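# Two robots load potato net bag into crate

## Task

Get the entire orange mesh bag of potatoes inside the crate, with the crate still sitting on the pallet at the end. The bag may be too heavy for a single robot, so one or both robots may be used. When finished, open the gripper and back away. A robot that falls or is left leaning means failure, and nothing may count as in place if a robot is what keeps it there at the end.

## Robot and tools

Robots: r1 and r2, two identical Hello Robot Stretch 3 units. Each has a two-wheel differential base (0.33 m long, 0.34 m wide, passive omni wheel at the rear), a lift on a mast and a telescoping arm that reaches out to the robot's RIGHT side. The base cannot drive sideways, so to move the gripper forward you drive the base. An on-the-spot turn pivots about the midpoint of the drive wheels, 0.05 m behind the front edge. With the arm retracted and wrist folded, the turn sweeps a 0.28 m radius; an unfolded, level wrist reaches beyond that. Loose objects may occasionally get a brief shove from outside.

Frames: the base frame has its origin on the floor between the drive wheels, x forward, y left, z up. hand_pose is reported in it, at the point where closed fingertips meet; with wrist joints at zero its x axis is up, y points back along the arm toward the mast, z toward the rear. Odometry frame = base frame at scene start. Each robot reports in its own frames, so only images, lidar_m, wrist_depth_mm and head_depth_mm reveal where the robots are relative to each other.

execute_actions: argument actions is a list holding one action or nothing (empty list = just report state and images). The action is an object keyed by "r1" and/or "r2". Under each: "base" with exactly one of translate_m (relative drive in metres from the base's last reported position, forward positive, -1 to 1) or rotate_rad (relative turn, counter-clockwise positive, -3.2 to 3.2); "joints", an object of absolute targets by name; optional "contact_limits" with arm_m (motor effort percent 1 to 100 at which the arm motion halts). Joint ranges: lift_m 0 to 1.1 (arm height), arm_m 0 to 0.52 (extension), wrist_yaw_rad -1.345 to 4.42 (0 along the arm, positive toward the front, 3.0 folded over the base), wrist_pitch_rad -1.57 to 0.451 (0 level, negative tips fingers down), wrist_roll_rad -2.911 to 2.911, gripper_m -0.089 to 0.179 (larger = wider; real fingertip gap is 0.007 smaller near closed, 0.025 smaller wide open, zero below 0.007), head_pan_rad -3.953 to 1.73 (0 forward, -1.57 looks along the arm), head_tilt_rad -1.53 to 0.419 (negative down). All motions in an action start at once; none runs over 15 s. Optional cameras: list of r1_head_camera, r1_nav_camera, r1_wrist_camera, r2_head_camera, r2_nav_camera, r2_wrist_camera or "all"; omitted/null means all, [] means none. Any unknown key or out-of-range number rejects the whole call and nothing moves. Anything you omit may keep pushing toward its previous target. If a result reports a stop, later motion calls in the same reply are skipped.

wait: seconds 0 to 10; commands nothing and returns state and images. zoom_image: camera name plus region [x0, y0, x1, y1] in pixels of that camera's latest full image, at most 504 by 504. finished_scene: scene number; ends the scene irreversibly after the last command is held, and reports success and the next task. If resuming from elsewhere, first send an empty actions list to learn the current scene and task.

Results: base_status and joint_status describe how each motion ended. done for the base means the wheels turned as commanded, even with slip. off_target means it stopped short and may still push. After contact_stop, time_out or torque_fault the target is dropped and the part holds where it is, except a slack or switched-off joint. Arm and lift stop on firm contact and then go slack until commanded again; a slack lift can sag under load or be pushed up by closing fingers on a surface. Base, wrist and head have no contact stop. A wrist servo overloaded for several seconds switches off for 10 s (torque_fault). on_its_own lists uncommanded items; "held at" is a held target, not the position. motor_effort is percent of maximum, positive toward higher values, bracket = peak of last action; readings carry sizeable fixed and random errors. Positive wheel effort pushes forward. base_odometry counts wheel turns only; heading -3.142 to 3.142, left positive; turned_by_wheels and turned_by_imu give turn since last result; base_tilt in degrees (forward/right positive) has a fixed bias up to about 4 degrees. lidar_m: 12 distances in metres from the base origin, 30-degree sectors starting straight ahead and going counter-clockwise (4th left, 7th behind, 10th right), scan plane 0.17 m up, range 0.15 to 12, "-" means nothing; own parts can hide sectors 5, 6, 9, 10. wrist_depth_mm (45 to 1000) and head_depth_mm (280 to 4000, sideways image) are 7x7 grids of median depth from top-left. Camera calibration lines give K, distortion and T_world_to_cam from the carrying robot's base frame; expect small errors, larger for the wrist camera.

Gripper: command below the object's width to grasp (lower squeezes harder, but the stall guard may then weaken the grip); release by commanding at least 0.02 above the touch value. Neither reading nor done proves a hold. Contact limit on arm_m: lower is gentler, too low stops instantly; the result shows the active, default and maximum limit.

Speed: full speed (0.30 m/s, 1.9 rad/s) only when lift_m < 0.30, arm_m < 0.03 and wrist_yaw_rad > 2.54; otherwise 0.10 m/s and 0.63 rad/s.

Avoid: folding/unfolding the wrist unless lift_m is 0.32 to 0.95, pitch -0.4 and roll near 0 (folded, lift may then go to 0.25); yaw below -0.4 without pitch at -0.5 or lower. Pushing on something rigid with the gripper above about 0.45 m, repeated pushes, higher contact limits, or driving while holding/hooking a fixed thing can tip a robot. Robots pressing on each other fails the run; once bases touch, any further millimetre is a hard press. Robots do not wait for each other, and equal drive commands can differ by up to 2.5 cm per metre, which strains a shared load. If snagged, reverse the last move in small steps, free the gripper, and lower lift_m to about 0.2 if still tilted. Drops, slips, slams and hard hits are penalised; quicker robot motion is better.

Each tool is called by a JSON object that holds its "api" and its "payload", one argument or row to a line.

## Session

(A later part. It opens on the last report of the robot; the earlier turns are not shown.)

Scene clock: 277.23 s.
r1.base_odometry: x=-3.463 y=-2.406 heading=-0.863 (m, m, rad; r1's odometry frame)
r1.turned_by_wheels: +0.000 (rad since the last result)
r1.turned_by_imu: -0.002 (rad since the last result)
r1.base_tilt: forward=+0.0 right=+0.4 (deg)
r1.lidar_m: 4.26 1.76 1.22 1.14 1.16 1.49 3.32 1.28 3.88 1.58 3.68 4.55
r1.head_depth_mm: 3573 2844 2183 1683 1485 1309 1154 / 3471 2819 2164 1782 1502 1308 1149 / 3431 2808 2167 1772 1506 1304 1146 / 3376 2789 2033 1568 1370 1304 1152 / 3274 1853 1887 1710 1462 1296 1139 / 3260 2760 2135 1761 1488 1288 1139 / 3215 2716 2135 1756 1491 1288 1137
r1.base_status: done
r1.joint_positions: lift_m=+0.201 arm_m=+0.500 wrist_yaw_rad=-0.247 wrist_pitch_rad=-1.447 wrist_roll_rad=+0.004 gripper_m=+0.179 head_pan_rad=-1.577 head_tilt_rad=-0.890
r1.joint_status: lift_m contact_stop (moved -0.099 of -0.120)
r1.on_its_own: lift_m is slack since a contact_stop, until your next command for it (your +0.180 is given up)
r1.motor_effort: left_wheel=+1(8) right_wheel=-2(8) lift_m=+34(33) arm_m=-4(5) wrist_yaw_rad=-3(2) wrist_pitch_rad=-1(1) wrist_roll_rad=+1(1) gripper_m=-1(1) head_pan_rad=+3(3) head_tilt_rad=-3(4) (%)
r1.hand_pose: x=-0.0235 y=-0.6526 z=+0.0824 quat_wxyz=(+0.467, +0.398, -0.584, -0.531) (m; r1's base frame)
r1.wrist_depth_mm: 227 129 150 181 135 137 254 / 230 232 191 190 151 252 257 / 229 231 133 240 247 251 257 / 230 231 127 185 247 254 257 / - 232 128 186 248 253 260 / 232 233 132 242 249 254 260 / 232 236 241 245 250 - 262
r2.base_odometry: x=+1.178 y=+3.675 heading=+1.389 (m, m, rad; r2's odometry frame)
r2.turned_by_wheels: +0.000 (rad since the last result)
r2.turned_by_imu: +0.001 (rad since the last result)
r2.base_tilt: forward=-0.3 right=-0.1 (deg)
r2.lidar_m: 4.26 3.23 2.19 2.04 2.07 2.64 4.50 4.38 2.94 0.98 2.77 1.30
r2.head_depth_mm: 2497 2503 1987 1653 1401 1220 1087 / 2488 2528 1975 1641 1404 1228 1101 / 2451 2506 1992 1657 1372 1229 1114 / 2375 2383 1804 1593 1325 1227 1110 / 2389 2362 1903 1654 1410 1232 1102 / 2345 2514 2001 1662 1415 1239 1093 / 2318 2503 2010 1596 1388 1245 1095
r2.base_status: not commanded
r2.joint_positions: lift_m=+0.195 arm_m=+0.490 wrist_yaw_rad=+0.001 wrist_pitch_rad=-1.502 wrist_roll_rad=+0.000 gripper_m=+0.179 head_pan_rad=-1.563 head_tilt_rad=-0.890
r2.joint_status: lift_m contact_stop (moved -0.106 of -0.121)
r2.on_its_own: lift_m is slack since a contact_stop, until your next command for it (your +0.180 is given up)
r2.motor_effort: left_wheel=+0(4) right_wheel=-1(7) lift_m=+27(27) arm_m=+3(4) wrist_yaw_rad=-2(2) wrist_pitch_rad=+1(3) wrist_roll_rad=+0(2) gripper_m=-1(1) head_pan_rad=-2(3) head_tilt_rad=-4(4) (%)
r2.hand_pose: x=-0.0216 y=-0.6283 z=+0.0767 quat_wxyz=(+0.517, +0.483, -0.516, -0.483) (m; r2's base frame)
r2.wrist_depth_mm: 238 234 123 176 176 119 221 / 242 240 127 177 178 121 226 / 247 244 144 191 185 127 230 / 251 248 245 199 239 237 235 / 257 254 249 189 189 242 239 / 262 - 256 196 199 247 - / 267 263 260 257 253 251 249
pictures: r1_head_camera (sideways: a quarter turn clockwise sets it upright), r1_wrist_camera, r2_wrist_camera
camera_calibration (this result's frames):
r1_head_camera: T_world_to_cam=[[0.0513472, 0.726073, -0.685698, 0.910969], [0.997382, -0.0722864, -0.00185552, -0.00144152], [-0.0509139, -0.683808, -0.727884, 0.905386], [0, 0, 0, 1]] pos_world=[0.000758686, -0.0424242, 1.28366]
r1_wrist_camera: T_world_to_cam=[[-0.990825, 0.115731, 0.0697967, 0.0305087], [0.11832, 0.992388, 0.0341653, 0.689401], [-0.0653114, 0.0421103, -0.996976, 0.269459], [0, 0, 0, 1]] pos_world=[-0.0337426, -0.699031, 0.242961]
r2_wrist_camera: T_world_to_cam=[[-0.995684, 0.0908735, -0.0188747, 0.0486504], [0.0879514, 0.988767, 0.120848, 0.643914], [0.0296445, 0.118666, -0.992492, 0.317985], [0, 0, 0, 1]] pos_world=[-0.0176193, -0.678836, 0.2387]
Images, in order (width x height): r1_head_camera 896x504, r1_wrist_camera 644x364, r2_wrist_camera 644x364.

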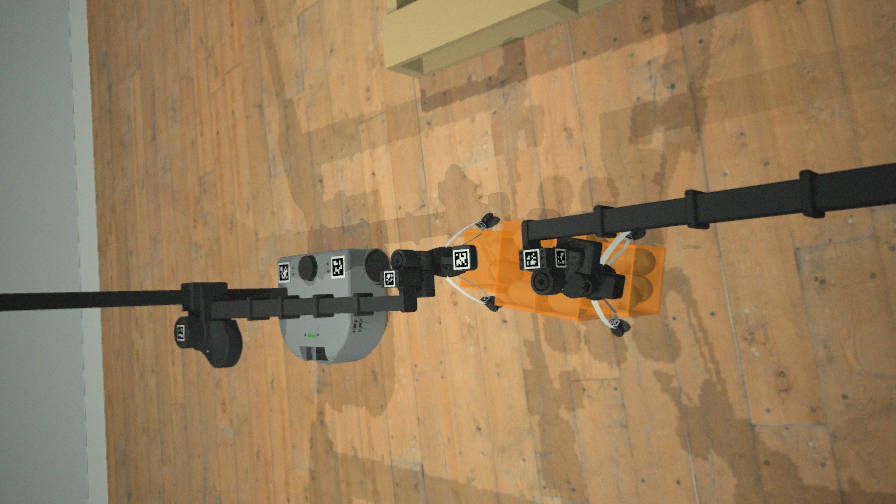

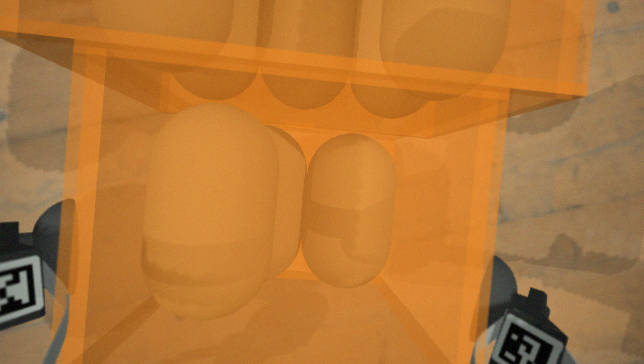

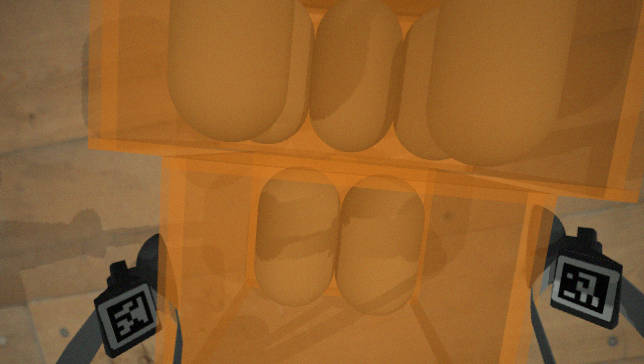

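{"api": "execute_actions", "payload": {
  "actions": [
    {"r1":{"joints":{"lift_m":0.205,"gripper_m":0.08}},"r2":{"joints":{"lift_m":0.2,"gripper_m":0.08}}}
  ],
  "cameras": []
}}

{"api": "execute_actions", "payload": {
  "actions": [
    {"r1":{"joints":{"lift_m":0.3}},"r2":{"joints":{"lift_m":0.295}}}
  ],
  "cameras": ["r1_head_camera","r2_wrist_camera"]
}}

Scene clock: 282.67 s.
r1.base_odometry: x=-3.463 y=-2.406 heading=-0.863 (m, m, rad; r1's odometry frame)
r1.turned_by_wheels: +0.000 (rad since the last result)
r1.turned_by_imu: +0.000 (rad since the last result)
r1.base_tilt: forward=+0.0 right=+0.2 (deg)
r1.lidar_m: 4.27 1.76 1.22 1.14 1.16 1.49 3.35 1.28 3.89 1.58 3.69 4.59
r1.head_depth_mm: 3537 2856 2205 1682 1474 1310 1152 / 3488 2854 2192 1790 1512 1302 1147 / 3419 2780 2164 1783 1508 1300 1150 / 3363 2821 2028 1573 - 1287 1144 / 3296 1785 1886 1724 1451 1296 1147 / 3267 2749 2150 1759 1493 1292 1138 / 3256 2732 2137 1761 1492 1292 1142
r1.base_status: not commanded
r1.joint_positions: lift_m=+0.205 arm_m=+0.500 wrist_yaw_rad=-0.248 wrist_pitch_rad=-1.451 wrist_roll_rad=+0.004 gripper_m=+0.082 head_pan_rad=-1.577 head_tilt_rad=-0.890
r1.joint_status: all done
r1.motor_effort: left_wheel=+0(2) right_wheel=-1(3) lift_m=+27(40) arm_m=-4(4) wrist_yaw_rad=-3(4) wrist_pitch_rad=+1(1) wrist_roll_rad=+1(1) gripper_m=-38(100) head_pan_rad=+3(3) head_tilt_rad=-3(3) (%)
r1.hand_pose: x=-0.0233 y=-0.6516 z=+0.0867 quat_wxyz=(+0.466, +0.399, -0.584, -0.532) (m; r1's base frame)
r1.wrist_depth_mm: 232 133 150 186 139 253 259 / 232 235 195 195 153 255 260 / 235 237 137 246 252 257 262 / 235 237 132 189 252 258 263 / - 139 133 190 254 259 264 / - 239 137 249 255 261 265 / 237 241 246 249 254 - 265
r2.base_odometry: x=+1.178 y=+3.675 heading=+1.390 (m, m, rad; r2's odometry frame)
r2.turned_by_wheels: +0.000 (rad since the last result)
r2.turned_by_imu: +0.002 (rad since the last result)
r2.base_tilt: forward=-0.3 right=-0.1 (deg)
r2.lidar_m: 4.27 3.24 2.18 2.03 2.07 2.64 4.52 4.37 2.93 1.59 2.78 1.30
r2.head_depth_mm: 2516 2509 1988 1636 1397 1221 1078 / 2509 2526 1989 1650 1405 1224 1102 / 2427 2526 2013 1643 1376 1222 1116 / 2372 2375 1798 1620 1333 1236 1108 / 2372 2374 1910 1654 1410 1227 1090 / 2317 2543 2008 1661 1423 1235 1090 / 2277 2481 2043 1591 1392 1245 1096
r2.base_status: not commanded
r2.joint_positions: lift_m=+0.200 arm_m=+0.490 wrist_yaw_rad=-0.002 wrist_pitch_rad=-1.504 wrist_roll_rad=+0.002 gripper_m=+0.082 head_pan_rad=-1.563 head_tilt_rad=-0.890
r2.joint_status: all done
r2.motor_effort: left_wheel=+8(13) right_wheel=-9(12) lift_m=+26(39) arm_m=+3(3) wrist_yaw_rad=+2(3) wrist_pitch_rad=+1(2) wrist_roll_rad=+0(0) gripper_m=-35(100) head_pan_rad=-3(3) head_tilt_rad=-4(4) (%)
r2.hand_pose: x=-0.0216 y=-0.6277 z=+0.0815 quat_wxyz=(+0.515, +0.482, -0.517, -0.484) (m; r2's base frame)
r2.wrist_depth_mm: 241 239 128 181 181 123 227 / 245 243 131 182 181 126 231 / 251 248 147 196 190 132 236 / 256 253 251 203 243 242 239 / 261 257 255 193 195 247 244 / 265 263 259 201 252 252 247 / 272 269 266 262 260 257 254
pictures: none
No camera images: the call's "cameras" was empty. Leave "cameras" out to get every camera's image.

Scene clock: 284.37 s.
r1.base_odometry: x=-3.463 y=-2.406 heading=-0.863 (m, m, rad; r1's odometry frame)
r1.turned_by_wheels: +0.000 (rad since the last result)
r1.turned_by_imu: +0.000 (rad since the last result)
r1.base_tilt: forward=+0.1 right=+0.4 (deg)
r1.lidar_m: 4.26 1.76 1.22 1.14 1.16 1.48 3.31 1.28 3.90 0.64 3.69 4.54
r1.head_depth_mm: 3574 2805 2190 1684 1484 1305 1154 / 3492 2810 2184 1793 1503 1306 1153 / 3403 2756 2153 1783 1507 1314 1152 / 3358 2766 2041 1724 1277 1295 1145 / 3271 1710 1880 1763 1428 1290 1145 / 3246 2724 2144 1759 1488 1291 1141 / 3234 2732 2145 1767 1483 1285 1139
r1.base_status: not commanded
r1.joint_positions: lift_m=+0.299 arm_m=+0.500 wrist_yaw_rad=-0.248 wrist_pitch_rad=-1.417 wrist_roll_rad=+0.004 gripper_m=+0.089 head_pan_rad=-1.577 head_tilt_rad=-0.890
r1.joint_status: all done
r1.on_its_own: gripper_m is held at +0.088, not at your +0.080, by its stall guard, which is still easing
r1.motor_effort: left_wheel=-1(1) right_wheel=+1(2) lift_m=+56(58) arm_m=-4(4) wrist_yaw_rad=-2(3) wrist_pitch_rad=-9(11) wrist_roll_rad=+1(1) gripper_m=-33(38) head_pan_rad=+4(3) head_tilt_rad=-3(3) (%)
r1.hand_pose: x=-0.0254 y=-0.6601 z=+0.1810 quat_wxyz=(+0.475, +0.389, -0.590, -0.524) (m; r1's base frame)
r1.wrist_depth_mm: 322 151 167 223 164 360 368 / 323 161 171 215 164 359 361 / 319 324 173 225 226 354 365 / 322 327 143 210 353 355 363 / 318 325 139 199 349 359 366 / - 328 137 195 346 359 362 / 322 325 333 340 348 - 364
r2.base_odometry: x=+1.178 y=+3.675 heading=+1.389 (m, m, rad; r2's odometry frame)
r2.turned_by_wheels: -0.001 (rad since the last result)
r2.turned_by_imu: +0.000 (rad since the last result)
r2.base_tilt: forward=-0.2 right=+0.0 (deg)
r2.lidar_m: 4.24 3.24 2.19 2.03 2.07 2.64 4.51 4.40 2.93 0.68 2.77 1.30
r2.head_depth_mm: 2495 2460 1964 1637 1397 1213 1075 / 2482 2516 1981 1638 1399 1219 1103 / 2469 2507 1980 1682 1402 1223 1107 / 2379 2271 1790 1630 1327 1231 1106 / 2361 2357 1899 1648 1418 1230 1090 / 2342 2524 1992 1667 1417 1237 1097 / 2316 2460 2028 1588 1389 1237 1096
r2.base_status: not commanded
r2.joint_positions: lift_m=+0.294 arm_m=+0.490 wrist_yaw_rad=-0.001 wrist_pitch_rad=-1.459 wrist_roll_rad=+0.000 gripper_m=+0.090 head_pan_rad=-1.563 head_tilt_rad=-0.890
r2.joint_status: all done
r2.on_its_own: gripper_m is held at +0.091, not at your +0.080, by its stall guard, which is still easing
r2.motor_effort: left_wheel=-2(9) right_wheel=+1(9) lift_m=+54(56) arm_m=+0(3) wrist_yaw_rad=+1(2) wrist_pitch_rad=-12(13) wrist_roll_rad=+1(0) gripper_m=-6(35) head_pan_rad=-2(2) head_tilt_rad=-4(4) (%)
r2.hand_pose: x=-0.0216 y=-0.6396 z=+0.1751 quat_wxyz=(+0.527, +0.471, -0.527, -0.472) (m; r2's base frame)
r2.wrist_depth_mm: 335 330 152 323 321 147 315 / 339 337 149 203 203 143 319 / 345 342 162 202 201 148 324 / 349 345 342 216 334 330 328 / 353 347 345 196 204 335 332 / 358 355 351 198 339 340 334 / 362 360 352 350 346 344 342
pictures: r1_head_camera (sideways: a quarter turn clockwise sets it upright), r2_wrist_camera
camera_calibration (this result's frames):
r1_head_camera: T_world_to_cam=[[0.0513449, 0.726082, -0.685688, 0.910957], [0.997382, -0.072283, -0.00185641, -0.00144037], [-0.0509115, -0.683798, -0.727893, 0.905398], [0, 0, 0, 1]] pos_world=[0.000758829, -0.042424, 1.28366]
r2_wrist_camera: T_world_to_cam=[[-0.995455, 0.0924456, -0.0228685, 0.0532539], [0.090411, 0.992845, 0.0780103, 0.653407], [0.0299166, 0.0755882, -0.99669, 0.390202], [0, 0, 0, 1]] pos_world=[-0.0177368, -0.683149, 0.339155]
Images, in order (width x height): r1_head_camera 896x504, r2_wrist_camera 644x364.

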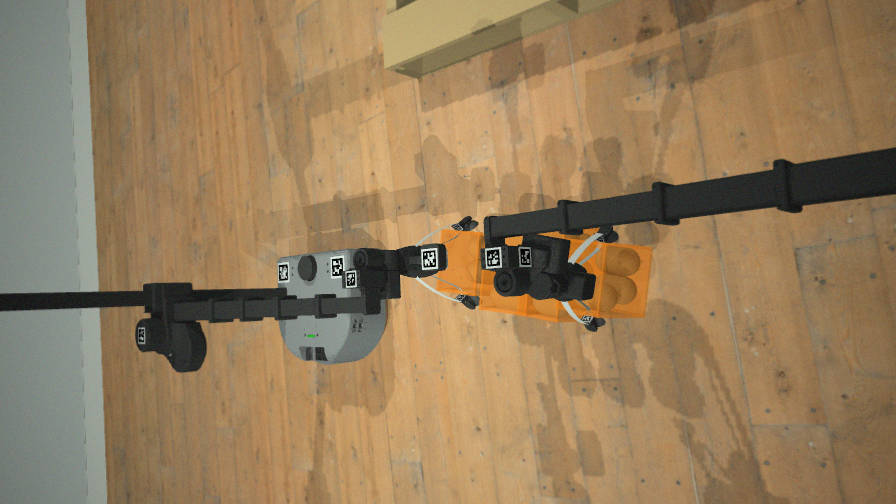

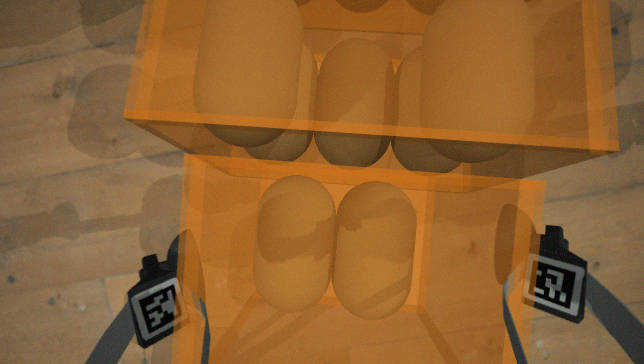

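{"api": "execute_actions", "payload": {
  "actions": [
    {"r1":{"joints":{"lift_m":0.64}},"r2":{"joints":{"lift_m":0.635}}}
  ],
  "cameras": []
}}

{"api": "execute_actions", "payload": {
  "actions": [
    {"r1":{"base":{"translate_m":-0.5}},"r2":{"base":{"translate_m":0.5}}}
  ],
  "cameras": ["r1_nav_camera","r2_nav_camera"]
}}

Scene clock: 295.27 s.
r1.base_odometry: x=-3.463 y=-2.406 heading=-0.863 (m, m, rad; r1's odometry frame)
r1.turned_by_wheels: +0.000 (rad since the last result)
r1.turned_by_imu: +0.001 (rad since the last result)
r1.base_tilt: forward=+0.0 right=+0.4 (deg)
r1.lidar_m: 4.27 1.76 1.22 1.14 1.16 1.49 3.35 1.28 3.89 1.58 3.67 4.57
r1.head_depth_mm: 3561 2814 2187 1672 1469 1313 1173 / 3457 2791 2180 1789 1530 1327 - / 3378 2808 2224 1802 1467 1271 1147 / 3348 2676 1951 1096 1466 1295 1149 / 1421 2461 1933 1652 1493 1296 1149 / 3277 2733 2128 1769 1495 1294 1138 / 3216 2757 2136 1738 1486 1291 1142
r1.base_status: not commanded
r1.joint_positions: lift_m=+0.639 arm_m=+0.500 wrist_yaw_rad=-0.248 wrist_pitch_rad=-1.415 wrist_roll_rad=+0.004 gripper_m=+0.110 head_pan_rad=-1.577 head_tilt_rad=-0.890
r1.joint_status: all done
r1.on_its_own: gripper_m is held at +0.109, not at your +0.080, by its stall guard, which is not easing now
r1.motor_effort: left_wheel=-1(1) right_wheel=+2(2) lift_m=+56(57) arm_m=-4(4) wrist_yaw_rad=-3(3) wrist_pitch_rad=-10(10) wrist_roll_rad=+1(1) gripper_m=-23(23) head_pan_rad=+3(3) head_tilt_rad=-3(3) (%)
r1.hand_pose: x=-0.0255 y=-0.6607 z=+0.5210 quat_wxyz=(+0.475, +0.389, -0.591, -0.524) (m; r1's base frame)
r1.wrist_depth_mm: 655 153 168 228 166 722 709 / 651 161 171 214 165 734 711 / 654 648 210 226 221 713 709 / 655 651 144 213 712 725 726 / 635 656 139 199 695 717 719 / - 394 137 195 708 724 716 / 648 660 681 694 703 - 736
r2.base_odometry: x=+1.178 y=+3.675 heading=+1.389 (m, m, rad; r2's odometry frame)
r2.turned_by_wheels: +0.000 (rad since the last result)
r2.turned_by_imu: +0.002 (rad since the last result)
r2.base_tilt: forward=-0.3 right=+0.0 (deg)
r2.lidar_m: 4.24 3.25 2.18 2.03 2.07 2.64 4.53 4.37 2.93 1.58 2.77 1.30
r2.head_depth_mm: 2524 2478 1970 1636 1403 1228 - / 2476 2500 1988 1674 - 1203 - / 2463 2507 2107 1544 1401 1232 1124 / 2303 977 1835 1034 1411 1231 1111 / 2363 2529 1883 1648 1416 1231 1091 / 2344 2539 2020 1650 1418 1237 1091 / 2278 2487 2006 1599 1390 1244 1097
r2.base_status: not commanded
r2.joint_positions: lift_m=+0.634 arm_m=+0.490 wrist_yaw_rad=-0.001 wrist_pitch_rad=-1.456 wrist_roll_rad=+0.000 gripper_m=+0.111 head_pan_rad=-1.563 head_tilt_rad=-0.890
r2.joint_status: all done
r2.on_its_own: gripper_m is held at +0.110, not at your +0.080, by its stall guard, which is not easing now
r2.motor_effort: left_wheel=-2(2) right_wheel=+1(1) lift_m=+54(55) arm_m=+0(0) wrist_yaw_rad=+1(2) wrist_pitch_rad=-13(13) wrist_roll_rad=+1(0) gripper_m=-20(21) head_pan_rad=-3(2) head_tilt_rad=-4(4) (%)
r2.hand_pose: x=-0.0216 y=-0.6405 z=+0.5151 quat_wxyz=(+0.528, +0.470, -0.528, -0.471) (m; r2's base frame)
r2.wrist_depth_mm: 658 660 153 653 233 148 629 / 667 677 149 204 203 144 640 / 660 684 162 202 201 148 647 / 680 697 675 216 669 660 655 / 591 701 687 196 205 667 655 / 587 701 701 199 681 679 666 / 595 713 714 708 691 680 681
pictures: none
No camera images: the call's "cameras" was empty. Leave "cameras" out to get every camera's image.

Scene clock: 301.27 s.
r1.base_odometry: x=-3.788 y=-2.026 heading=-0.863 (m, m, rad; r1's odometry frame)
r1.turned_by_wheels: +0.000 (rad since the last result)
r1.turned_by_imu: +0.003 (rad since the last result)
r1.base_tilt: forward=+0.3 right=+0.3 (deg)
r1.lidar_m: 4.74 1.72 1.17 1.09 1.11 1.43 3.22 0.90 0.88 1.57 3.75 4.82
r1.head_depth_mm: 3583 2834 2188 1661 1418 1248 1099 / 3538 2818 2196 1676 1389 1202 - / 3454 2774 2246 1619 1322 1151 1101 / 3385 2664 1956 1091 1428 1276 1143 / 1414 2448 1946 1663 1495 1288 1142 / 3267 2740 2142 1755 1492 1292 1144 / 3216 2698 2132 1738 1485 1295 1139
r1.base_status: done
r1.joint_positions: lift_m=+0.639 arm_m=+0.500 wrist_yaw_rad=-0.248 wrist_pitch_rad=-1.421 wrist_roll_rad=+0.004 gripper_m=+0.110 head_pan_rad=-1.577 head_tilt_rad=-0.890
r1.joint_status: not commanded
r1.on_its_own: gripper_m is held at +0.109, not at your +0.080, by its stall guard, which is not easing now
r1.motor_effort: left_wheel=+0(5) right_wheel=+1(4) lift_m=+56(57) arm_m=-4(4) wrist_yaw_rad=-3(4) wrist_pitch_rad=-8(10) wrist_roll_rad=+1(1) gripper_m=-23(23) head_pan_rad=+3(3) head_tilt_rad=-4(3) (%)
r1.hand_pose: x=-0.0252 y=-0.6592 z=+0.5209 quat_wxyz=(+0.474, +0.391, -0.589, -0.525) (m; r1's base frame)
r1.wrist_depth_mm: 654 155 170 232 167 594 595 / 650 160 172 215 166 580 600 / 647 663 211 226 221 587 609 / 651 653 146 217 579 593 598 / 647 656 140 200 571 594 601 / - 399 137 195 573 593 606 / 643 662 672 692 574 - 608
r2.base_odometry: x=+1.268 y=+4.167 heading=+1.389 (m, m, rad; r2's odometry frame)
r2.turned_by_wheels: +0.000 (rad since the last result)
r2.turned_by_imu: -0.001 (rad since the last result)
r2.base_tilt: forward=-0.3 right=+0.1 (deg)
r2.lidar_m: 3.74 3.32 2.24 2.09 2.12 2.70 5.01 4.30 2.89 1.57 0.90 0.85
r2.head_depth_mm: 2426 2485 1974 1636 1398 1232 - / 2442 2488 1988 1686 - 1205 - / 2420 2501 2118 1550 1406 1225 1111 / 2292 999 1814 1041 1354 1174 1108 / 2278 2547 1886 1577 1332 1137 1097 / 2304 2478 2015 1581 1328 1133 1091 / 2241 2455 2037 1511 1340 1163 1105
r2.base_status: done
r2.joint_positions: lift_m=+0.634 arm_m=+0.490 wrist_yaw_rad=-0.001 wrist_pitch_rad=-1.461 wrist_roll_rad=+0.000 gripper_m=+0.111 head_pan_rad=-1.563 head_tilt_rad=-0.890
r2.joint_status: not commanded
r2.on_its_own: gripper_m is held at +0.110, not at your +0.080, by its stall guard, which is not easing now
r2.motor_effort: left_wheel=-1(4) right_wheel=+0(6) lift_m=+54(54) arm_m=+0(0) wrist_yaw_rad=+0(1) wrist_pitch_rad=-11(13) wrist_roll_rad=+0(1) gripper_m=-20(21) head_pan_rad=-2(2) head_tilt_rad=-4(4) (%)
r2.hand_pose: x=-0.0216 y=-0.6392 z=+0.5151 quat_wxyz=(+0.527, +0.471, -0.527, -0.472) (m; r2's base frame)
r2.wrist_depth_mm: 557 545 154 647 231 149 631 / 558 547 149 204 205 144 640 / 570 552 161 202 202 148 646 / 576 576 573 215 673 659 656 / 596 579 560 196 206 663 656 / 597 586 691 198 682 690 666 / 598 592 594 579 688 690 686
pictures: r1_nav_camera (sideways: a quarter turn counterclockwise sets it upright), r2_nav_camera (sideways: a quarter turn counterclockwise sets it upright)
camera_calibration (this result's frames):
r1_nav_camera: T_world_to_cam=[[-0.0580906, -0.820688, 0.568416, -0.697715], [-0.997983, 0.0331323, -0.0541543, 0.127169], [0.0256109, -0.570415, -0.820957, 1.0178], [0, 0, 0, 1]] pos_world=[0.0603151, 0.00374672, 1.23905]
r2_nav_camera: T_world_to_cam=[[-0.021528, -0.746752, 0.664754, -0.812546], [-0.999615, 0.0277276, -0.0012245, 0.0557855], [-0.0175177, -0.664524, -0.747061, 0.935185], [0, 0, 0, 1]] pos_world=[0.0546538, 0.0131361, 1.23885]
Images, in order (width x height): r1_nav_camera 672x504, r2_nav_camera 672x504.

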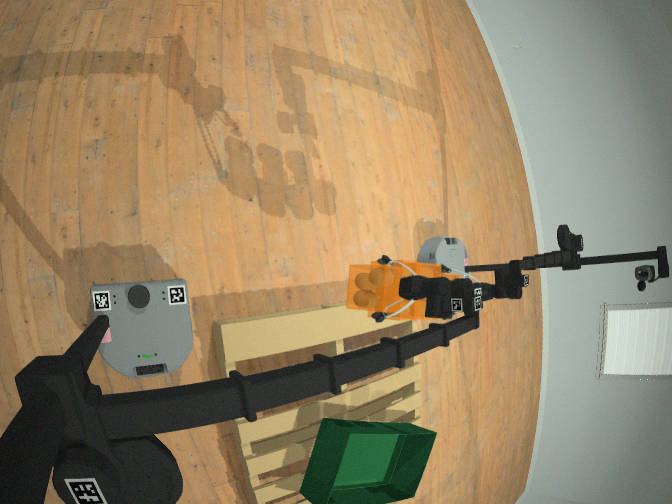

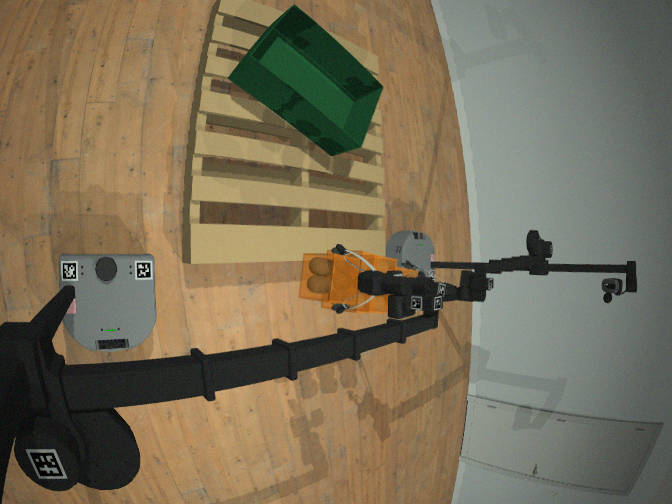

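{"api": "execute_actions", "payload": {
  "actions": [
    {"r1":{"base":{"translate_m":-0.5}},"r2":{"base":{"translate_m":0.5}}}
  ],
  "cameras": ["r1_nav_camera","r2_nav_camera"]
}}

Scene clock: 310.43 s.
r1.base_odometry: x=-4.113 y=-1.646 heading=-0.863 (m, m, rad; r1's odometry frame)
r1.turned_by_wheels: +0.000 (rad since the last result)
r1.turned_by_imu: +0.003 (rad since the last result)
r1.base_tilt: forward=+0.1 right=+0.3 (deg)
r1.lidar_m: 5.25 1.64 1.12 1.05 1.07 1.37 3.09 3.57 0.63 0.64 3.79 4.87
r1.head_depth_mm: 3562 2791 2184 1540 1357 1160 1097 / 3514 2794 2182 1563 1384 1194 - / 3497 2792 2241 1567 1246 1250 1093 / 3445 2679 1948 1087 1291 1217 1083 / 1409 2466 1951 1540 1385 1235 1092 / 3275 2758 2150 1667 1399 1246 1090 / 3258 2715 2141 1670 1365 1164 1044
r1.base_status: done
r1.joint_positions: lift_m=+0.639 arm_m=+0.500 wrist_yaw_rad=-0.246 wrist_pitch_rad=-1.430 wrist_roll_rad=-0.001 gripper_m=+0.110 head_pan_rad=-1.577 head_tilt_rad=-0.890
r1.joint_status: not commanded
r1.on_its_own: gripper_m is held at +0.109, not at your +0.080, by its stall guard, which is not easing now
r1.motor_effort: left_wheel=+0(4) right_wheel=+0(7) lift_m=+56(56) arm_m=-4(4) wrist_yaw_rad=-3(5) wrist_pitch_rad=-5(8) wrist_roll_rad=+3(4) gripper_m=-24(24) head_pan_rad=+3(3) head_tilt_rad=-4(3) (%)
r1.hand_pose: x=-0.0246 y=-0.6569 z=+0.5208 quat_wxyz=(+0.473, +0.395, -0.586, -0.526) (m; r1's base frame)
r1.wrist_depth_mm: 525 156 170 233 168 582 589 / 523 161 172 215 166 579 598 / 531 546 216 227 181 583 591 / 529 537 146 414 567 589 571 / 526 542 141 202 572 581 537 / - 337 138 195 586 592 502 / 533 543 553 571 577 - 606
r2.base_odometry: x=+1.358 y=+4.659 heading=+1.389 (m, m, rad; r2's odometry frame)
r2.turned_by_wheels: +0.000 (rad since the last result)
r2.turned_by_imu: +0.000 (rad since the last result)
r2.base_tilt: forward=-0.3 right=-0.1 (deg)
r2.lidar_m: 3.25 3.31 2.30 2.14 2.17 2.76 5.51 4.23 2.83 0.62 0.47 0.75
r2.head_depth_mm: 2442 2486 1978 1640 1292 1122 - / 2387 2490 1996 1518 - 1126 - / 2337 2491 2100 1433 1333 1143 1116 / 2231 967 1786 1024 1329 1154 1111 / 2220 2478 1887 1426 1230 1135 1094 / 2249 2460 2021 1463 1278 1091 1089 / 2206 2439 2020 1390 1278 1137 1084
r2.base_status: done
r2.joint_positions: lift_m=+0.634 arm_m=+0.490 wrist_yaw_rad=-0.001 wrist_pitch_rad=-1.469 wrist_roll_rad=+0.000 gripper_m=+0.111 head_pan_rad=-1.563 head_tilt_rad=-0.890
r2.joint_status: not commanded
r2.on_its_own: gripper_m is held at +0.110, not at your +0.080, by its stall guard, which is not easing now
r2.motor_effort: left_wheel=+0(5) right_wheel=-1(5) lift_m=+53(53) arm_m=+0(0) wrist_yaw_rad=+2(1) wrist_pitch_rad=-9(11) wrist_roll_rad=+0(0) gripper_m=-21(20) head_pan_rad=-2(3) head_tilt_rad=-4(4) (%)
r2.hand_pose: x=-0.0216 y=-0.6370 z=+0.5151 quat_wxyz=(+0.525, +0.474, -0.525, -0.475) (m; r2's base frame)
r2.wrist_depth_mm: 531 539 154 528 522 150 519 / 547 544 150 205 204 145 528 / 559 553 161 204 202 148 529 / 570 557 498 215 537 549 534 / 578 571 456 197 207 649 545 / 528 576 569 197 564 659 678 / 431 464 588 590 588 576 692
pictures: r1_nav_camera (sideways: a quarter turn counterclockwise sets it upright), r2_nav_camera (sideways: a quarter turn counterclockwise sets it upright)
camera_calibration (this result's frames):
r1_nav_camera: T_world_to_cam=[[-0.0580907, -0.820688, 0.568416, -0.697716], [-0.997983, 0.0331324, -0.0541543, 0.127169], [0.0256108, -0.570415, -0.820957, 1.0178], [0, 0, 0, 1]] pos_world=[0.0603151, 0.0037467, 1.23905]
r2_nav_camera: T_world_to_cam=[[-0.021528, -0.746752, 0.664754, -0.812546], [-0.999615, 0.0277276, -0.00122449, 0.0557855], [-0.0175177, -0.664524, -0.747061, 0.935186], [0, 0, 0, 1]] pos_world=[0.0546538, 0.0131361, 1.23885]
Images, in order (width x height): r1_nav_camera 672x504, r2_nav_camera 672x504.

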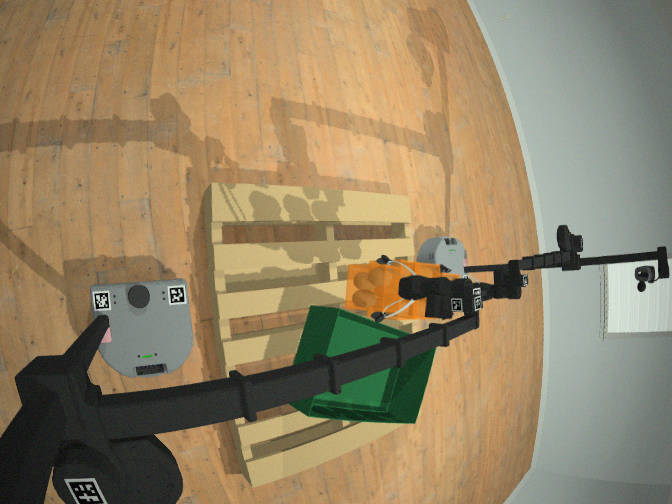

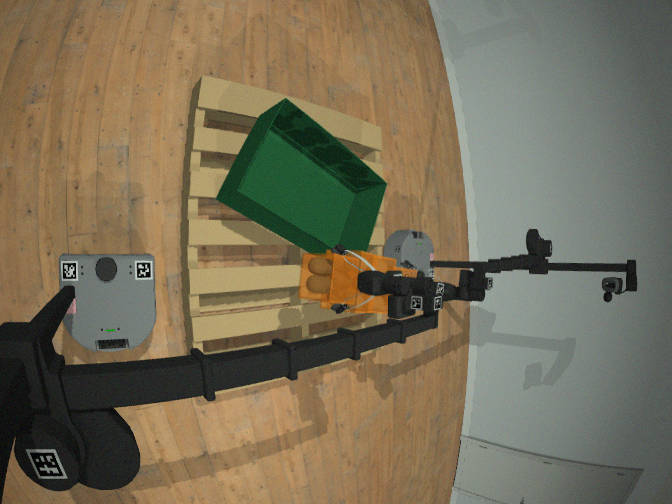

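{"api": "execute_actions", "payload": {
  "actions": [
    {"r1":{"base":{"translate_m":-0.3}},"r2":{"base":{"translate_m":0.3}}}
  ],
  "cameras": ["r1_wrist_camera","r2_wrist_camera","r2_nav_camera"]
}}

Scene clock: 316.10 s.
r1.base_odometry: x=-4.308 y=-1.418 heading=-0.863 (m, m, rad; r1's odometry frame)
r1.turned_by_wheels: +0.000 (rad since the last result)
r1.turned_by_imu: +0.002 (rad since the last result)
r1.base_tilt: forward=+0.1 right=+0.2 (deg)
r1.lidar_m: 5.57 1.60 1.09 1.02 1.04 1.34 3.03 3.27 0.51 0.51 0.66 4.94
r1.head_depth_mm: 3550 2848 2198 1776 1419 1198 1100 / 3536 2794 2171 1563 1426 1310 - / 3503 2810 2239 1512 1318 1216 1094 / 3468 2660 2021 1087 1315 1163 1087 / 1404 2431 1930 1393 1314 1176 1064 / 3287 2764 2126 1673 1259 1248 1075 / 3291 2752 2122 1663 1370 1231 1081
r1.base_status: done
r1.joint_positions: lift_m=+0.639 arm_m=+0.500 wrist_yaw_rad=-0.245 wrist_pitch_rad=-1.436 wrist_roll_rad=-0.003 gripper_m=+0.110 head_pan_rad=-1.577 head_tilt_rad=-0.890
r1.joint_status: not commanded
r1.on_its_own: gripper_m is held at +0.109, not at your +0.080, by its stall guard, which is not easing now
r1.motor_effort: left_wheel=+1(2) right_wheel=-1(6) lift_m=+57(56) arm_m=-4(4) wrist_yaw_rad=-5(5) wrist_pitch_rad=-4(5) wrist_roll_rad=+5(4) gripper_m=-24(24) head_pan_rad=+3(3) head_tilt_rad=-4(3) (%)
r1.hand_pose: x=-0.0242 y=-0.6554 z=+0.5207 quat_wxyz=(+0.472, +0.397, -0.584, -0.527) (m; r1's base frame)
r1.wrist_depth_mm: 631 157 170 553 168 495 728 / 637 160 172 217 167 483 734 / 544 401 215 227 179 493 740 / 644 395 148 552 564 590 735 / 521 363 141 202 492 598 734 / - 143 138 195 450 595 737 / 645 541 554 578 420 - 605
r2.base_odometry: x=+1.413 y=+4.954 heading=+1.389 (m, m, rad; r2's odometry frame)
r2.turned_by_wheels: +0.000 (rad since the last result)
r2.turned_by_imu: +0.000 (rad since the last result)
r2.base_tilt: forward=-0.3 right=-0.1 (deg)
r2.lidar_m: 2.96 3.00 2.33 2.18 2.21 2.80 5.83 4.12 0.73 0.40 0.50 3.20
r2.head_depth_mm: 2415 2466 1984 1544 1318 1154 - / 2349 2504 1985 1572 - 1116 - / 2339 2501 2109 1382 1244 1125 1112 / 2208 961 1802 1025 1247 1088 1106 / 2232 2447 1871 1422 1275 1133 1092 / 2218 2447 2023 1540 1209 1182 1095 / 2159 2401 2025 1671 1362 1139 1081
r2.base_status: done
r2.joint_positions: lift_m=+0.634 arm_m=+0.490 wrist_yaw_rad=-0.001 wrist_pitch_rad=-1.475 wrist_roll_rad=+0.000 gripper_m=+0.111 head_pan_rad=-1.563 head_tilt_rad=-0.890
r2.joint_status: not commanded
r2.on_its_own: gripper_m is held at +0.110, not at your +0.080, by its stall guard, which is not easing now
r2.motor_effort: left_wheel=+1(5) right_wheel=-2(4) lift_m=+54(54) arm_m=+0(0) wrist_yaw_rad=+1(2) wrist_pitch_rad=-7(9) wrist_roll_rad=+0(1) gripper_m=-21(20) head_pan_rad=-2(2) head_tilt_rad=-4(4) (%)
r2.hand_pose: x=-0.0216 y=-0.6356 z=+0.5151 quat_wxyz=(+0.523, +0.475, -0.523, -0.476) (m; r2's base frame)
r2.wrist_depth_mm: 599 431 155 240 236 150 513 / 679 439 151 205 207 146 520 / 681 449 160 205 202 148 532 / 700 460 553 218 381 540 535 / 700 470 556 197 210 665 547 / 718 427 439 198 371 681 552 / 724 592 587 419 566 586 689
pictures: r1_wrist_camera, r2_nav_camera (sideways: a quarter turn counterclockwise sets it upright), r2_wrist_camera
camera_calibration (this result's frames):
r1_wrist_camera: T_world_to_cam=[[-0.991613, 0.10719, 0.0722018, -0.00730636], [0.109117, 0.993756, 0.0232942, 0.68359], [-0.069254, 0.0309773, -0.997118, 0.699237], [0, 0, 0, 1]] pos_world=[-0.0334117, -0.700199, 0.681826]
r2_nav_camera: T_world_to_cam=[[-0.0215279, -0.746752, 0.664754, -0.812546], [-0.999615, 0.0277275, -0.0012245, 0.0557855], [-0.0175176, -0.664524, -0.747061, 0.935185], [0, 0, 0, 1]] pos_world=[0.0546538, 0.0131361, 1.23885]
r2_wrist_camera: T_world_to_cam=[[-0.995455, 0.0927961, -0.0214184, 0.0601324], [0.0904098, 0.991486, 0.0937099, 0.613905], [0.0299319, 0.0913475, -0.995369, 0.73806], [0, 0, 0, 1]] pos_world=[-0.0177356, -0.681679, 0.678401]
Images, in order (width x height): r1_wrist_camera 644x364, r2_nav_camera 672x504, r2_wrist_camera 644x364.

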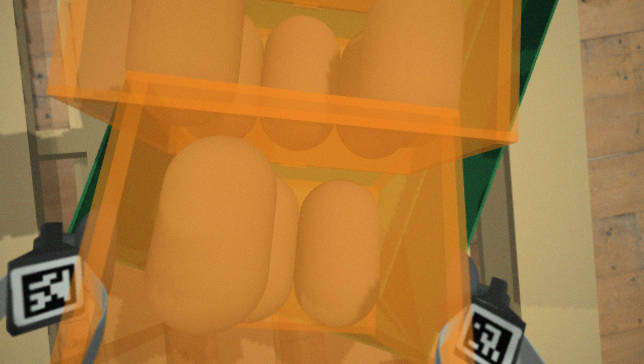

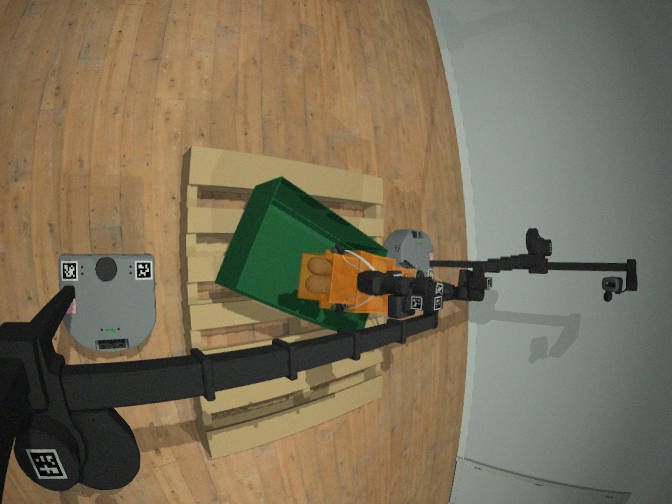

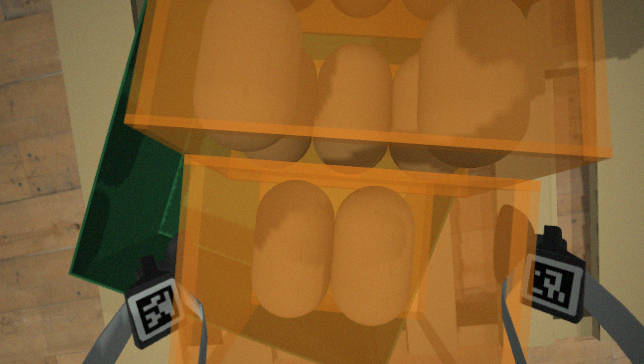

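{"api": "execute_actions", "payload": {
  "actions": [
    {"r2":{"base":{"translate_m":0.08},"joints":{"arm_m":0.47}},"r1":{"joints":{"arm_m":0.52}}}
  ],
  "cameras": []
}}

{"api": "execute_actions", "payload": {
  "actions": [
    {"r2":{"joints":{"lift_m":0.53}},"r1":{"joints":{"lift_m":0.535}}}
  ],
  "cameras": ["r1_head_camera","r2_head_camera","r1_nav_camera"]
}}

Scene clock: 327.20 s.
r1.base_odometry: x=-4.308 y=-1.418 heading=-0.864 (m, m, rad; r1's odometry frame)
r1.turned_by_wheels: -0.001 (rad since the last result)
r1.turned_by_imu: -0.001 (rad since the last result)
r1.base_tilt: forward=+0.2 right=+0.3 (deg)
r1.lidar_m: 5.56 1.60 1.09 1.02 1.04 1.33 3.01 3.26 0.51 0.51 0.66 4.88
r1.head_depth_mm: 3540 2831 2175 1799 1421 1204 1098 / 3511 2780 2169 1570 1422 1309 - / 3469 2701 2179 1482 1339 1221 1086 / 3304 1050 1959 1100 1341 1153 1093 / 3284 2764 2064 1476 1334 1170 1066 / 3305 2743 2148 1671 1261 1243 1073 / 3300 2749 2137 1649 1373 1238 1081
r1.base_status: not commanded
r1.joint_positions: lift_m=+0.639 arm_m=+0.520 wrist_yaw_rad=-0.274 wrist_pitch_rad=-1.408 wrist_roll_rad=+0.049 gripper_m=+0.110 head_pan_rad=-1.577 head_tilt_rad=-0.890
r1.joint_status: all done
r1.on_its_own: gripper_m is held at +0.109, not at your +0.080, by its stall guard, which is not easing now; right_wheel is at rest, and its effort (+22) is outside its rest range (-18 to +18); wrist_yaw_rad is at rest, and its effort (+25) is outside its rest range (-12 to +12)
r1.motor_effort: left_wheel=-17(17) right_wheel=+22(22) lift_m=+56(56) arm_m=+3(2) wrist_yaw_rad=+25(23) wrist_pitch_rad=-11(12) wrist_roll_rad=-21(21) gripper_m=-27(27) head_pan_rad=+3(3) head_tilt_rad=-4(4) (%)
r1.hand_pose: x=-0.0264 y=-0.6818 z=+0.5212 quat_wxyz=(+0.457, +0.367, -0.608, -0.536) (m; r1's base frame)
r1.wrist_depth_mm: 632 542 156 226 177 391 745 / 633 429 170 218 167 404 739 / 637 439 216 228 181 595 742 / 542 415 145 215 532 587 750 / 533 459 140 199 455 593 734 / - 362 137 194 437 594 592 / 533 530 542 405 429 - 597
r2.base_odometry: x=+1.427 y=+5.032 heading=+1.388 (m, m, rad; r2's odometry frame)
r2.turned_by_wheels: -0.001 (rad since the last result)
r2.turned_by_imu: -0.001 (rad since the last result)
r2.base_tilt: forward=-0.3 right=+0.0 (deg)
r2.lidar_m: 2.88 2.92 2.35 2.18 2.22 2.81 5.89 4.16 0.42 0.42 0.54 3.12
r2.head_depth_mm: 2419 2494 1966 1550 1315 1140 - / 2357 2498 1975 1450 - 1152 - / 2306 1014 1042 1040 1269 1094 1113 / 1406 2357 1843 1032 1239 1112 1104 / 2243 2438 1948 1570 1245 1181 1094 / 2219 2454 2014 1544 1254 1116 1084 / 2181 2419 2021 1662 1433 1236 1094
r2.base_status: done
r2.joint_positions: lift_m=+0.634 arm_m=+0.470 wrist_yaw_rad=-0.019 wrist_pitch_rad=-1.469 wrist_roll_rad=+0.047 gripper_m=+0.111 head_pan_rad=-1.563 head_tilt_rad=-0.890
r2.joint_status: all done
r2.on_its_own: gripper_m is held at +0.110, not at your +0.080, by its stall guard, which is not easing now; left_wheel is at rest, and its effort (-22) is outside its rest range (-18 to +18); wrist_yaw_rad is at rest, and its effort (+22) is outside its rest range (-12 to +12)
r2.motor_effort: left_wheel=-22(23) right_wheel=+17(18) lift_m=+53(54) arm_m=-5(7) wrist_yaw_rad=+22(22) wrist_pitch_rad=-9(9) wrist_roll_rad=-16(16) gripper_m=-23(23) head_pan_rad=-2(1) head_tilt_rad=-4(4) (%)
r2.hand_pose: x=-0.0217 y=-0.6173 z=+0.5151 quat_wxyz=(+0.508, +0.458, -0.541, -0.490) (m; r2's base frame)
r2.wrist_depth_mm: 662 540 160 160 522 151 529 / 672 550 151 173 203 143 532 / 686 553 452 206 200 143 532 / 695 563 555 548 213 387 545 / 701 566 551 198 196 416 652 / 720 705 418 197 198 555 617 / 737 713 596 582 402 686 678
pictures: none
No camera images: the call's "cameras" was empty. Leave "cameras" out to get every camera's image.

Scene clock: 329.00 s.
r1.base_odometry: x=-4.308 y=-1.418 heading=-0.864 (m, m, rad; r1's odometry frame)
r1.turned_by_wheels: +0.000 (rad since the last result)
r1.turned_by_imu: +0.000 (rad since the last result)
r1.base_tilt: forward=+0.1 right=+0.1 (deg)
r1.lidar_m: 5.56 1.60 1.09 1.02 1.04 1.34 3.02 3.27 0.51 0.51 0.66 4.87
r1.head_depth_mm: 3580 2854 2193 1795 1422 1209 1099 / 3532 2805 2175 1564 1424 1263 1092 / 3507 2763 2109 1521 1327 1144 1096 / 3349 2570 1807 1171 1295 1154 1089 / 3297 2748 2032 1482 1311 1171 1065 / 3316 2753 2128 1672 1259 1247 1076 / 3270 2747 2124 1656 1372 1233 1082
r1.base_status: not commanded
r1.joint_positions: lift_m=+0.535 arm_m=+0.520 wrist_yaw_rad=-0.274 wrist_pitch_rad=-1.407 wrist_roll_rad=+0.049 gripper_m=+0.110 head_pan_rad=-1.577 head_tilt_rad=-0.890
r1.joint_status: all done
r1.on_its_own: gripper_m is held at +0.109, not at your +0.080, by its stall guard, which is not easing now; right_wheel is at rest, and its effort (+23) is outside its rest range (-18 to +18); wrist_yaw_rad is at rest, and its effort (+24) is outside its rest range (-12 to +12)
r1.motor_effort: left_wheel=-18(18) right_wheel=+23(23) lift_m=+37(48) arm_m=+3(3) wrist_yaw_rad=+24(24) wrist_pitch_rad=-12(12) wrist_roll_rad=-21(21) gripper_m=-27(27) head_pan_rad=+4(2) head_tilt_rad=-3(3) (%)
r1.hand_pose: x=-0.0265 y=-0.6820 z=+0.4169 quat_wxyz=(+0.457, +0.366, -0.608, -0.536) (m; r1's base frame)
r1.wrist_depth_mm: 428 296 155 225 177 353 330 / 276 334 170 217 166 338 491 / 277 388 214 228 182 345 487 / 283 396 145 214 459 344 486 / 282 429 139 199 456 320 482 / - 361 136 194 432 309 487 / 266 297 330 392 422 - 484
r2.base_odometry: x=+1.427 y=+5.032 heading=+1.388 (m, m, rad; r2's odometry frame)
r2.turned_by_wheels: +0.000 (rad since the last result)
r2.turned_by_imu: +0.000 (rad since the last result)
r2.base_tilt: forward=-0.3 right=-0.1 (deg)
r2.lidar_m: 2.88 2.92 2.34 2.18 2.21 2.80 5.90 4.14 0.42 0.42 0.54 3.10
r2.head_depth_mm: 2379 2495 1977 1551 1319 1160 1084 / 2386 2513 1982 1426 1349 1183 - / 2312 2520 1455 - 1243 1086 1110 / 1450 2355 1798 1396 1219 1112 1106 / 2182 2447 1957 1560 1244 1188 1088 / 2209 2432 2016 1549 1256 1117 1082 / 2175 2415 2014 1655 1415 1239 1096
r2.base_status: not commanded
r2.joint_positions: lift_m=+0.530 arm_m=+0.470 wrist_yaw_rad=-0.019 wrist_pitch_rad=-1.469 wrist_roll_rad=+0.047 gripper_m=+0.111 head_pan_rad=-1.563 head_tilt_rad=-0.890
r2.joint_status: all done
r2.on_its_own: gripper_m is held at +0.110, not at your +0.080, by its stall guard, which is not easing now; left_wheel is at rest, and its effort (-22) is outside its rest range (-18 to +18); wrist_yaw_rad is at rest, and its effort (+22) is outside its rest range (-12 to +12)
r2.motor_effort: left_wheel=-22(22) right_wheel=+17(17) lift_m=+22(48) arm_m=-5(5) wrist_yaw_rad=+22(22) wrist_pitch_rad=-9(9) wrist_roll_rad=-17(17) gripper_m=-23(24) head_pan_rad=-2(2) head_tilt_rad=-4(5) (%)
r2.hand_pose: x=-0.0217 y=-0.6174 z=+0.4116 quat_wxyz=(+0.508, +0.458, -0.541, -0.490) (m; r2's base frame)
r2.wrist_depth_mm: 445 302 162 160 426 152 279 / 452 307 151 172 203 143 267 / 575 312 442 205 200 143 291 / 587 330 449 443 214 305 432 / 593 353 455 198 196 374 445 / 600 325 389 197 198 341 446 / 622 480 303 336 381 316 472
pictures: r1_head_camera (sideways: a quarter turn clockwise sets it upright), r1_nav_camera (sideways: a quarter turn counterclockwise sets it upright), r2_head_camera (sideways: a quarter turn clockwise sets it upright)
camera_calibration (this result's frames):
r1_head_camera: T_world_to_cam=[[0.051345, 0.726082, -0.685688, 0.910957], [0.997382, -0.0722831, -0.00185642, -0.00144036], [-0.0509116, -0.683798, -0.727893, 0.905398], [0, 0, 0, 1]] pos_world=[0.000758824, -0.042424, 1.28366]
r1_nav_camera: T_world_to_cam=[[-0.0580906, -0.820688, 0.568416, -0.697715], [-0.997983, 0.0331323, -0.0541543, 0.127169], [0.0256109, -0.570415, -0.820957, 1.0178], [0, 0, 0, 1]] pos_world=[0.0603151, 0.00374673, 1.23905]
r2_head_camera: T_world_to_cam=[[0.0573614, 0.774954, -0.62941, 0.83595], [0.998243, -0.0538806, 0.0246353, -0.0389515], [-0.0148218, -0.629717, -0.776683, 0.970904], [0, 0, 0, 1]] pos_world=[0.00532239, -0.038526, 1.2812]
Images, in order (width x height): r1_head_camera 896x504, r1_nav_camera 672x504, r2_head_camera 896x504.

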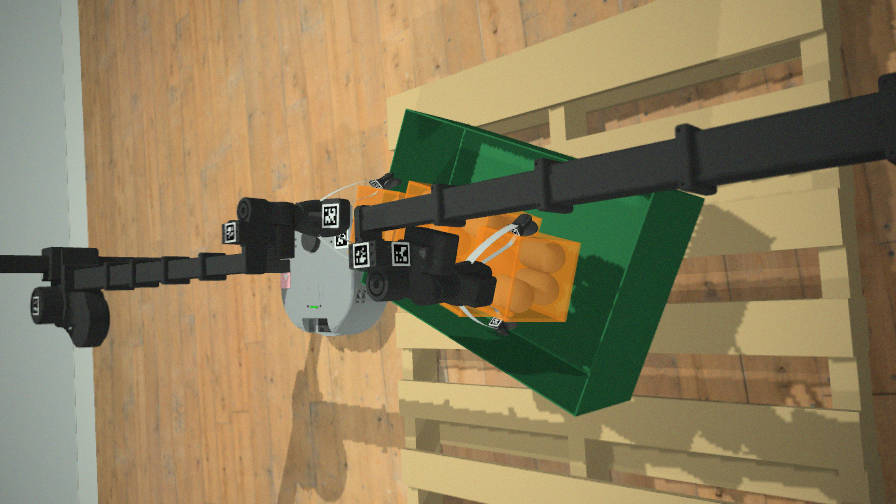

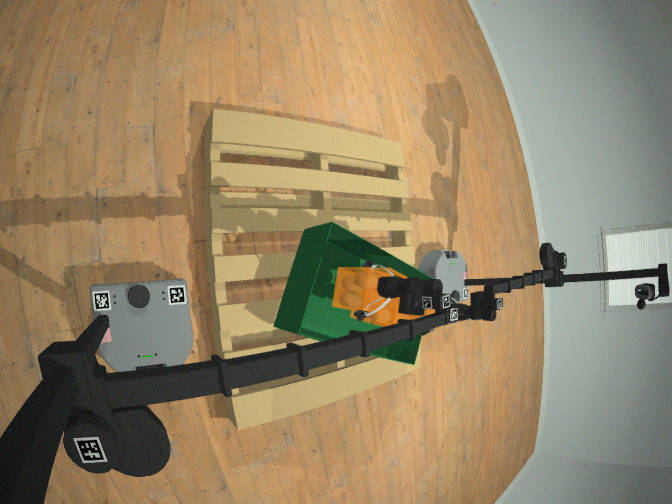

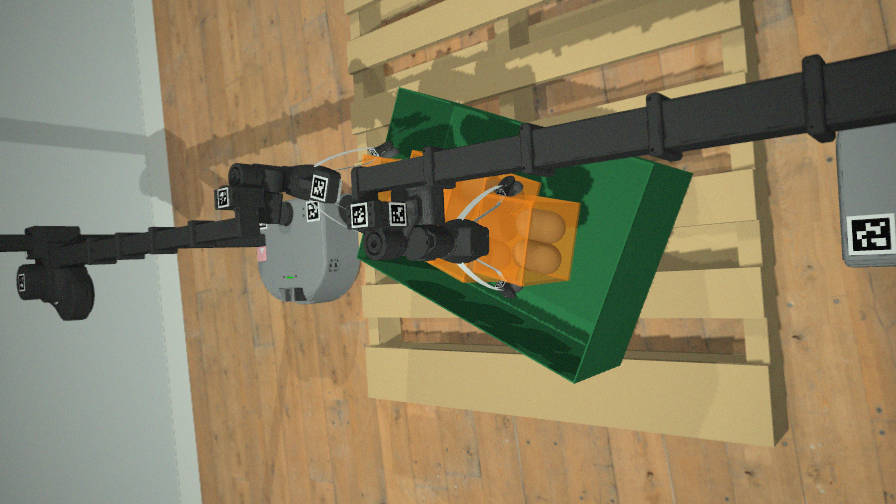

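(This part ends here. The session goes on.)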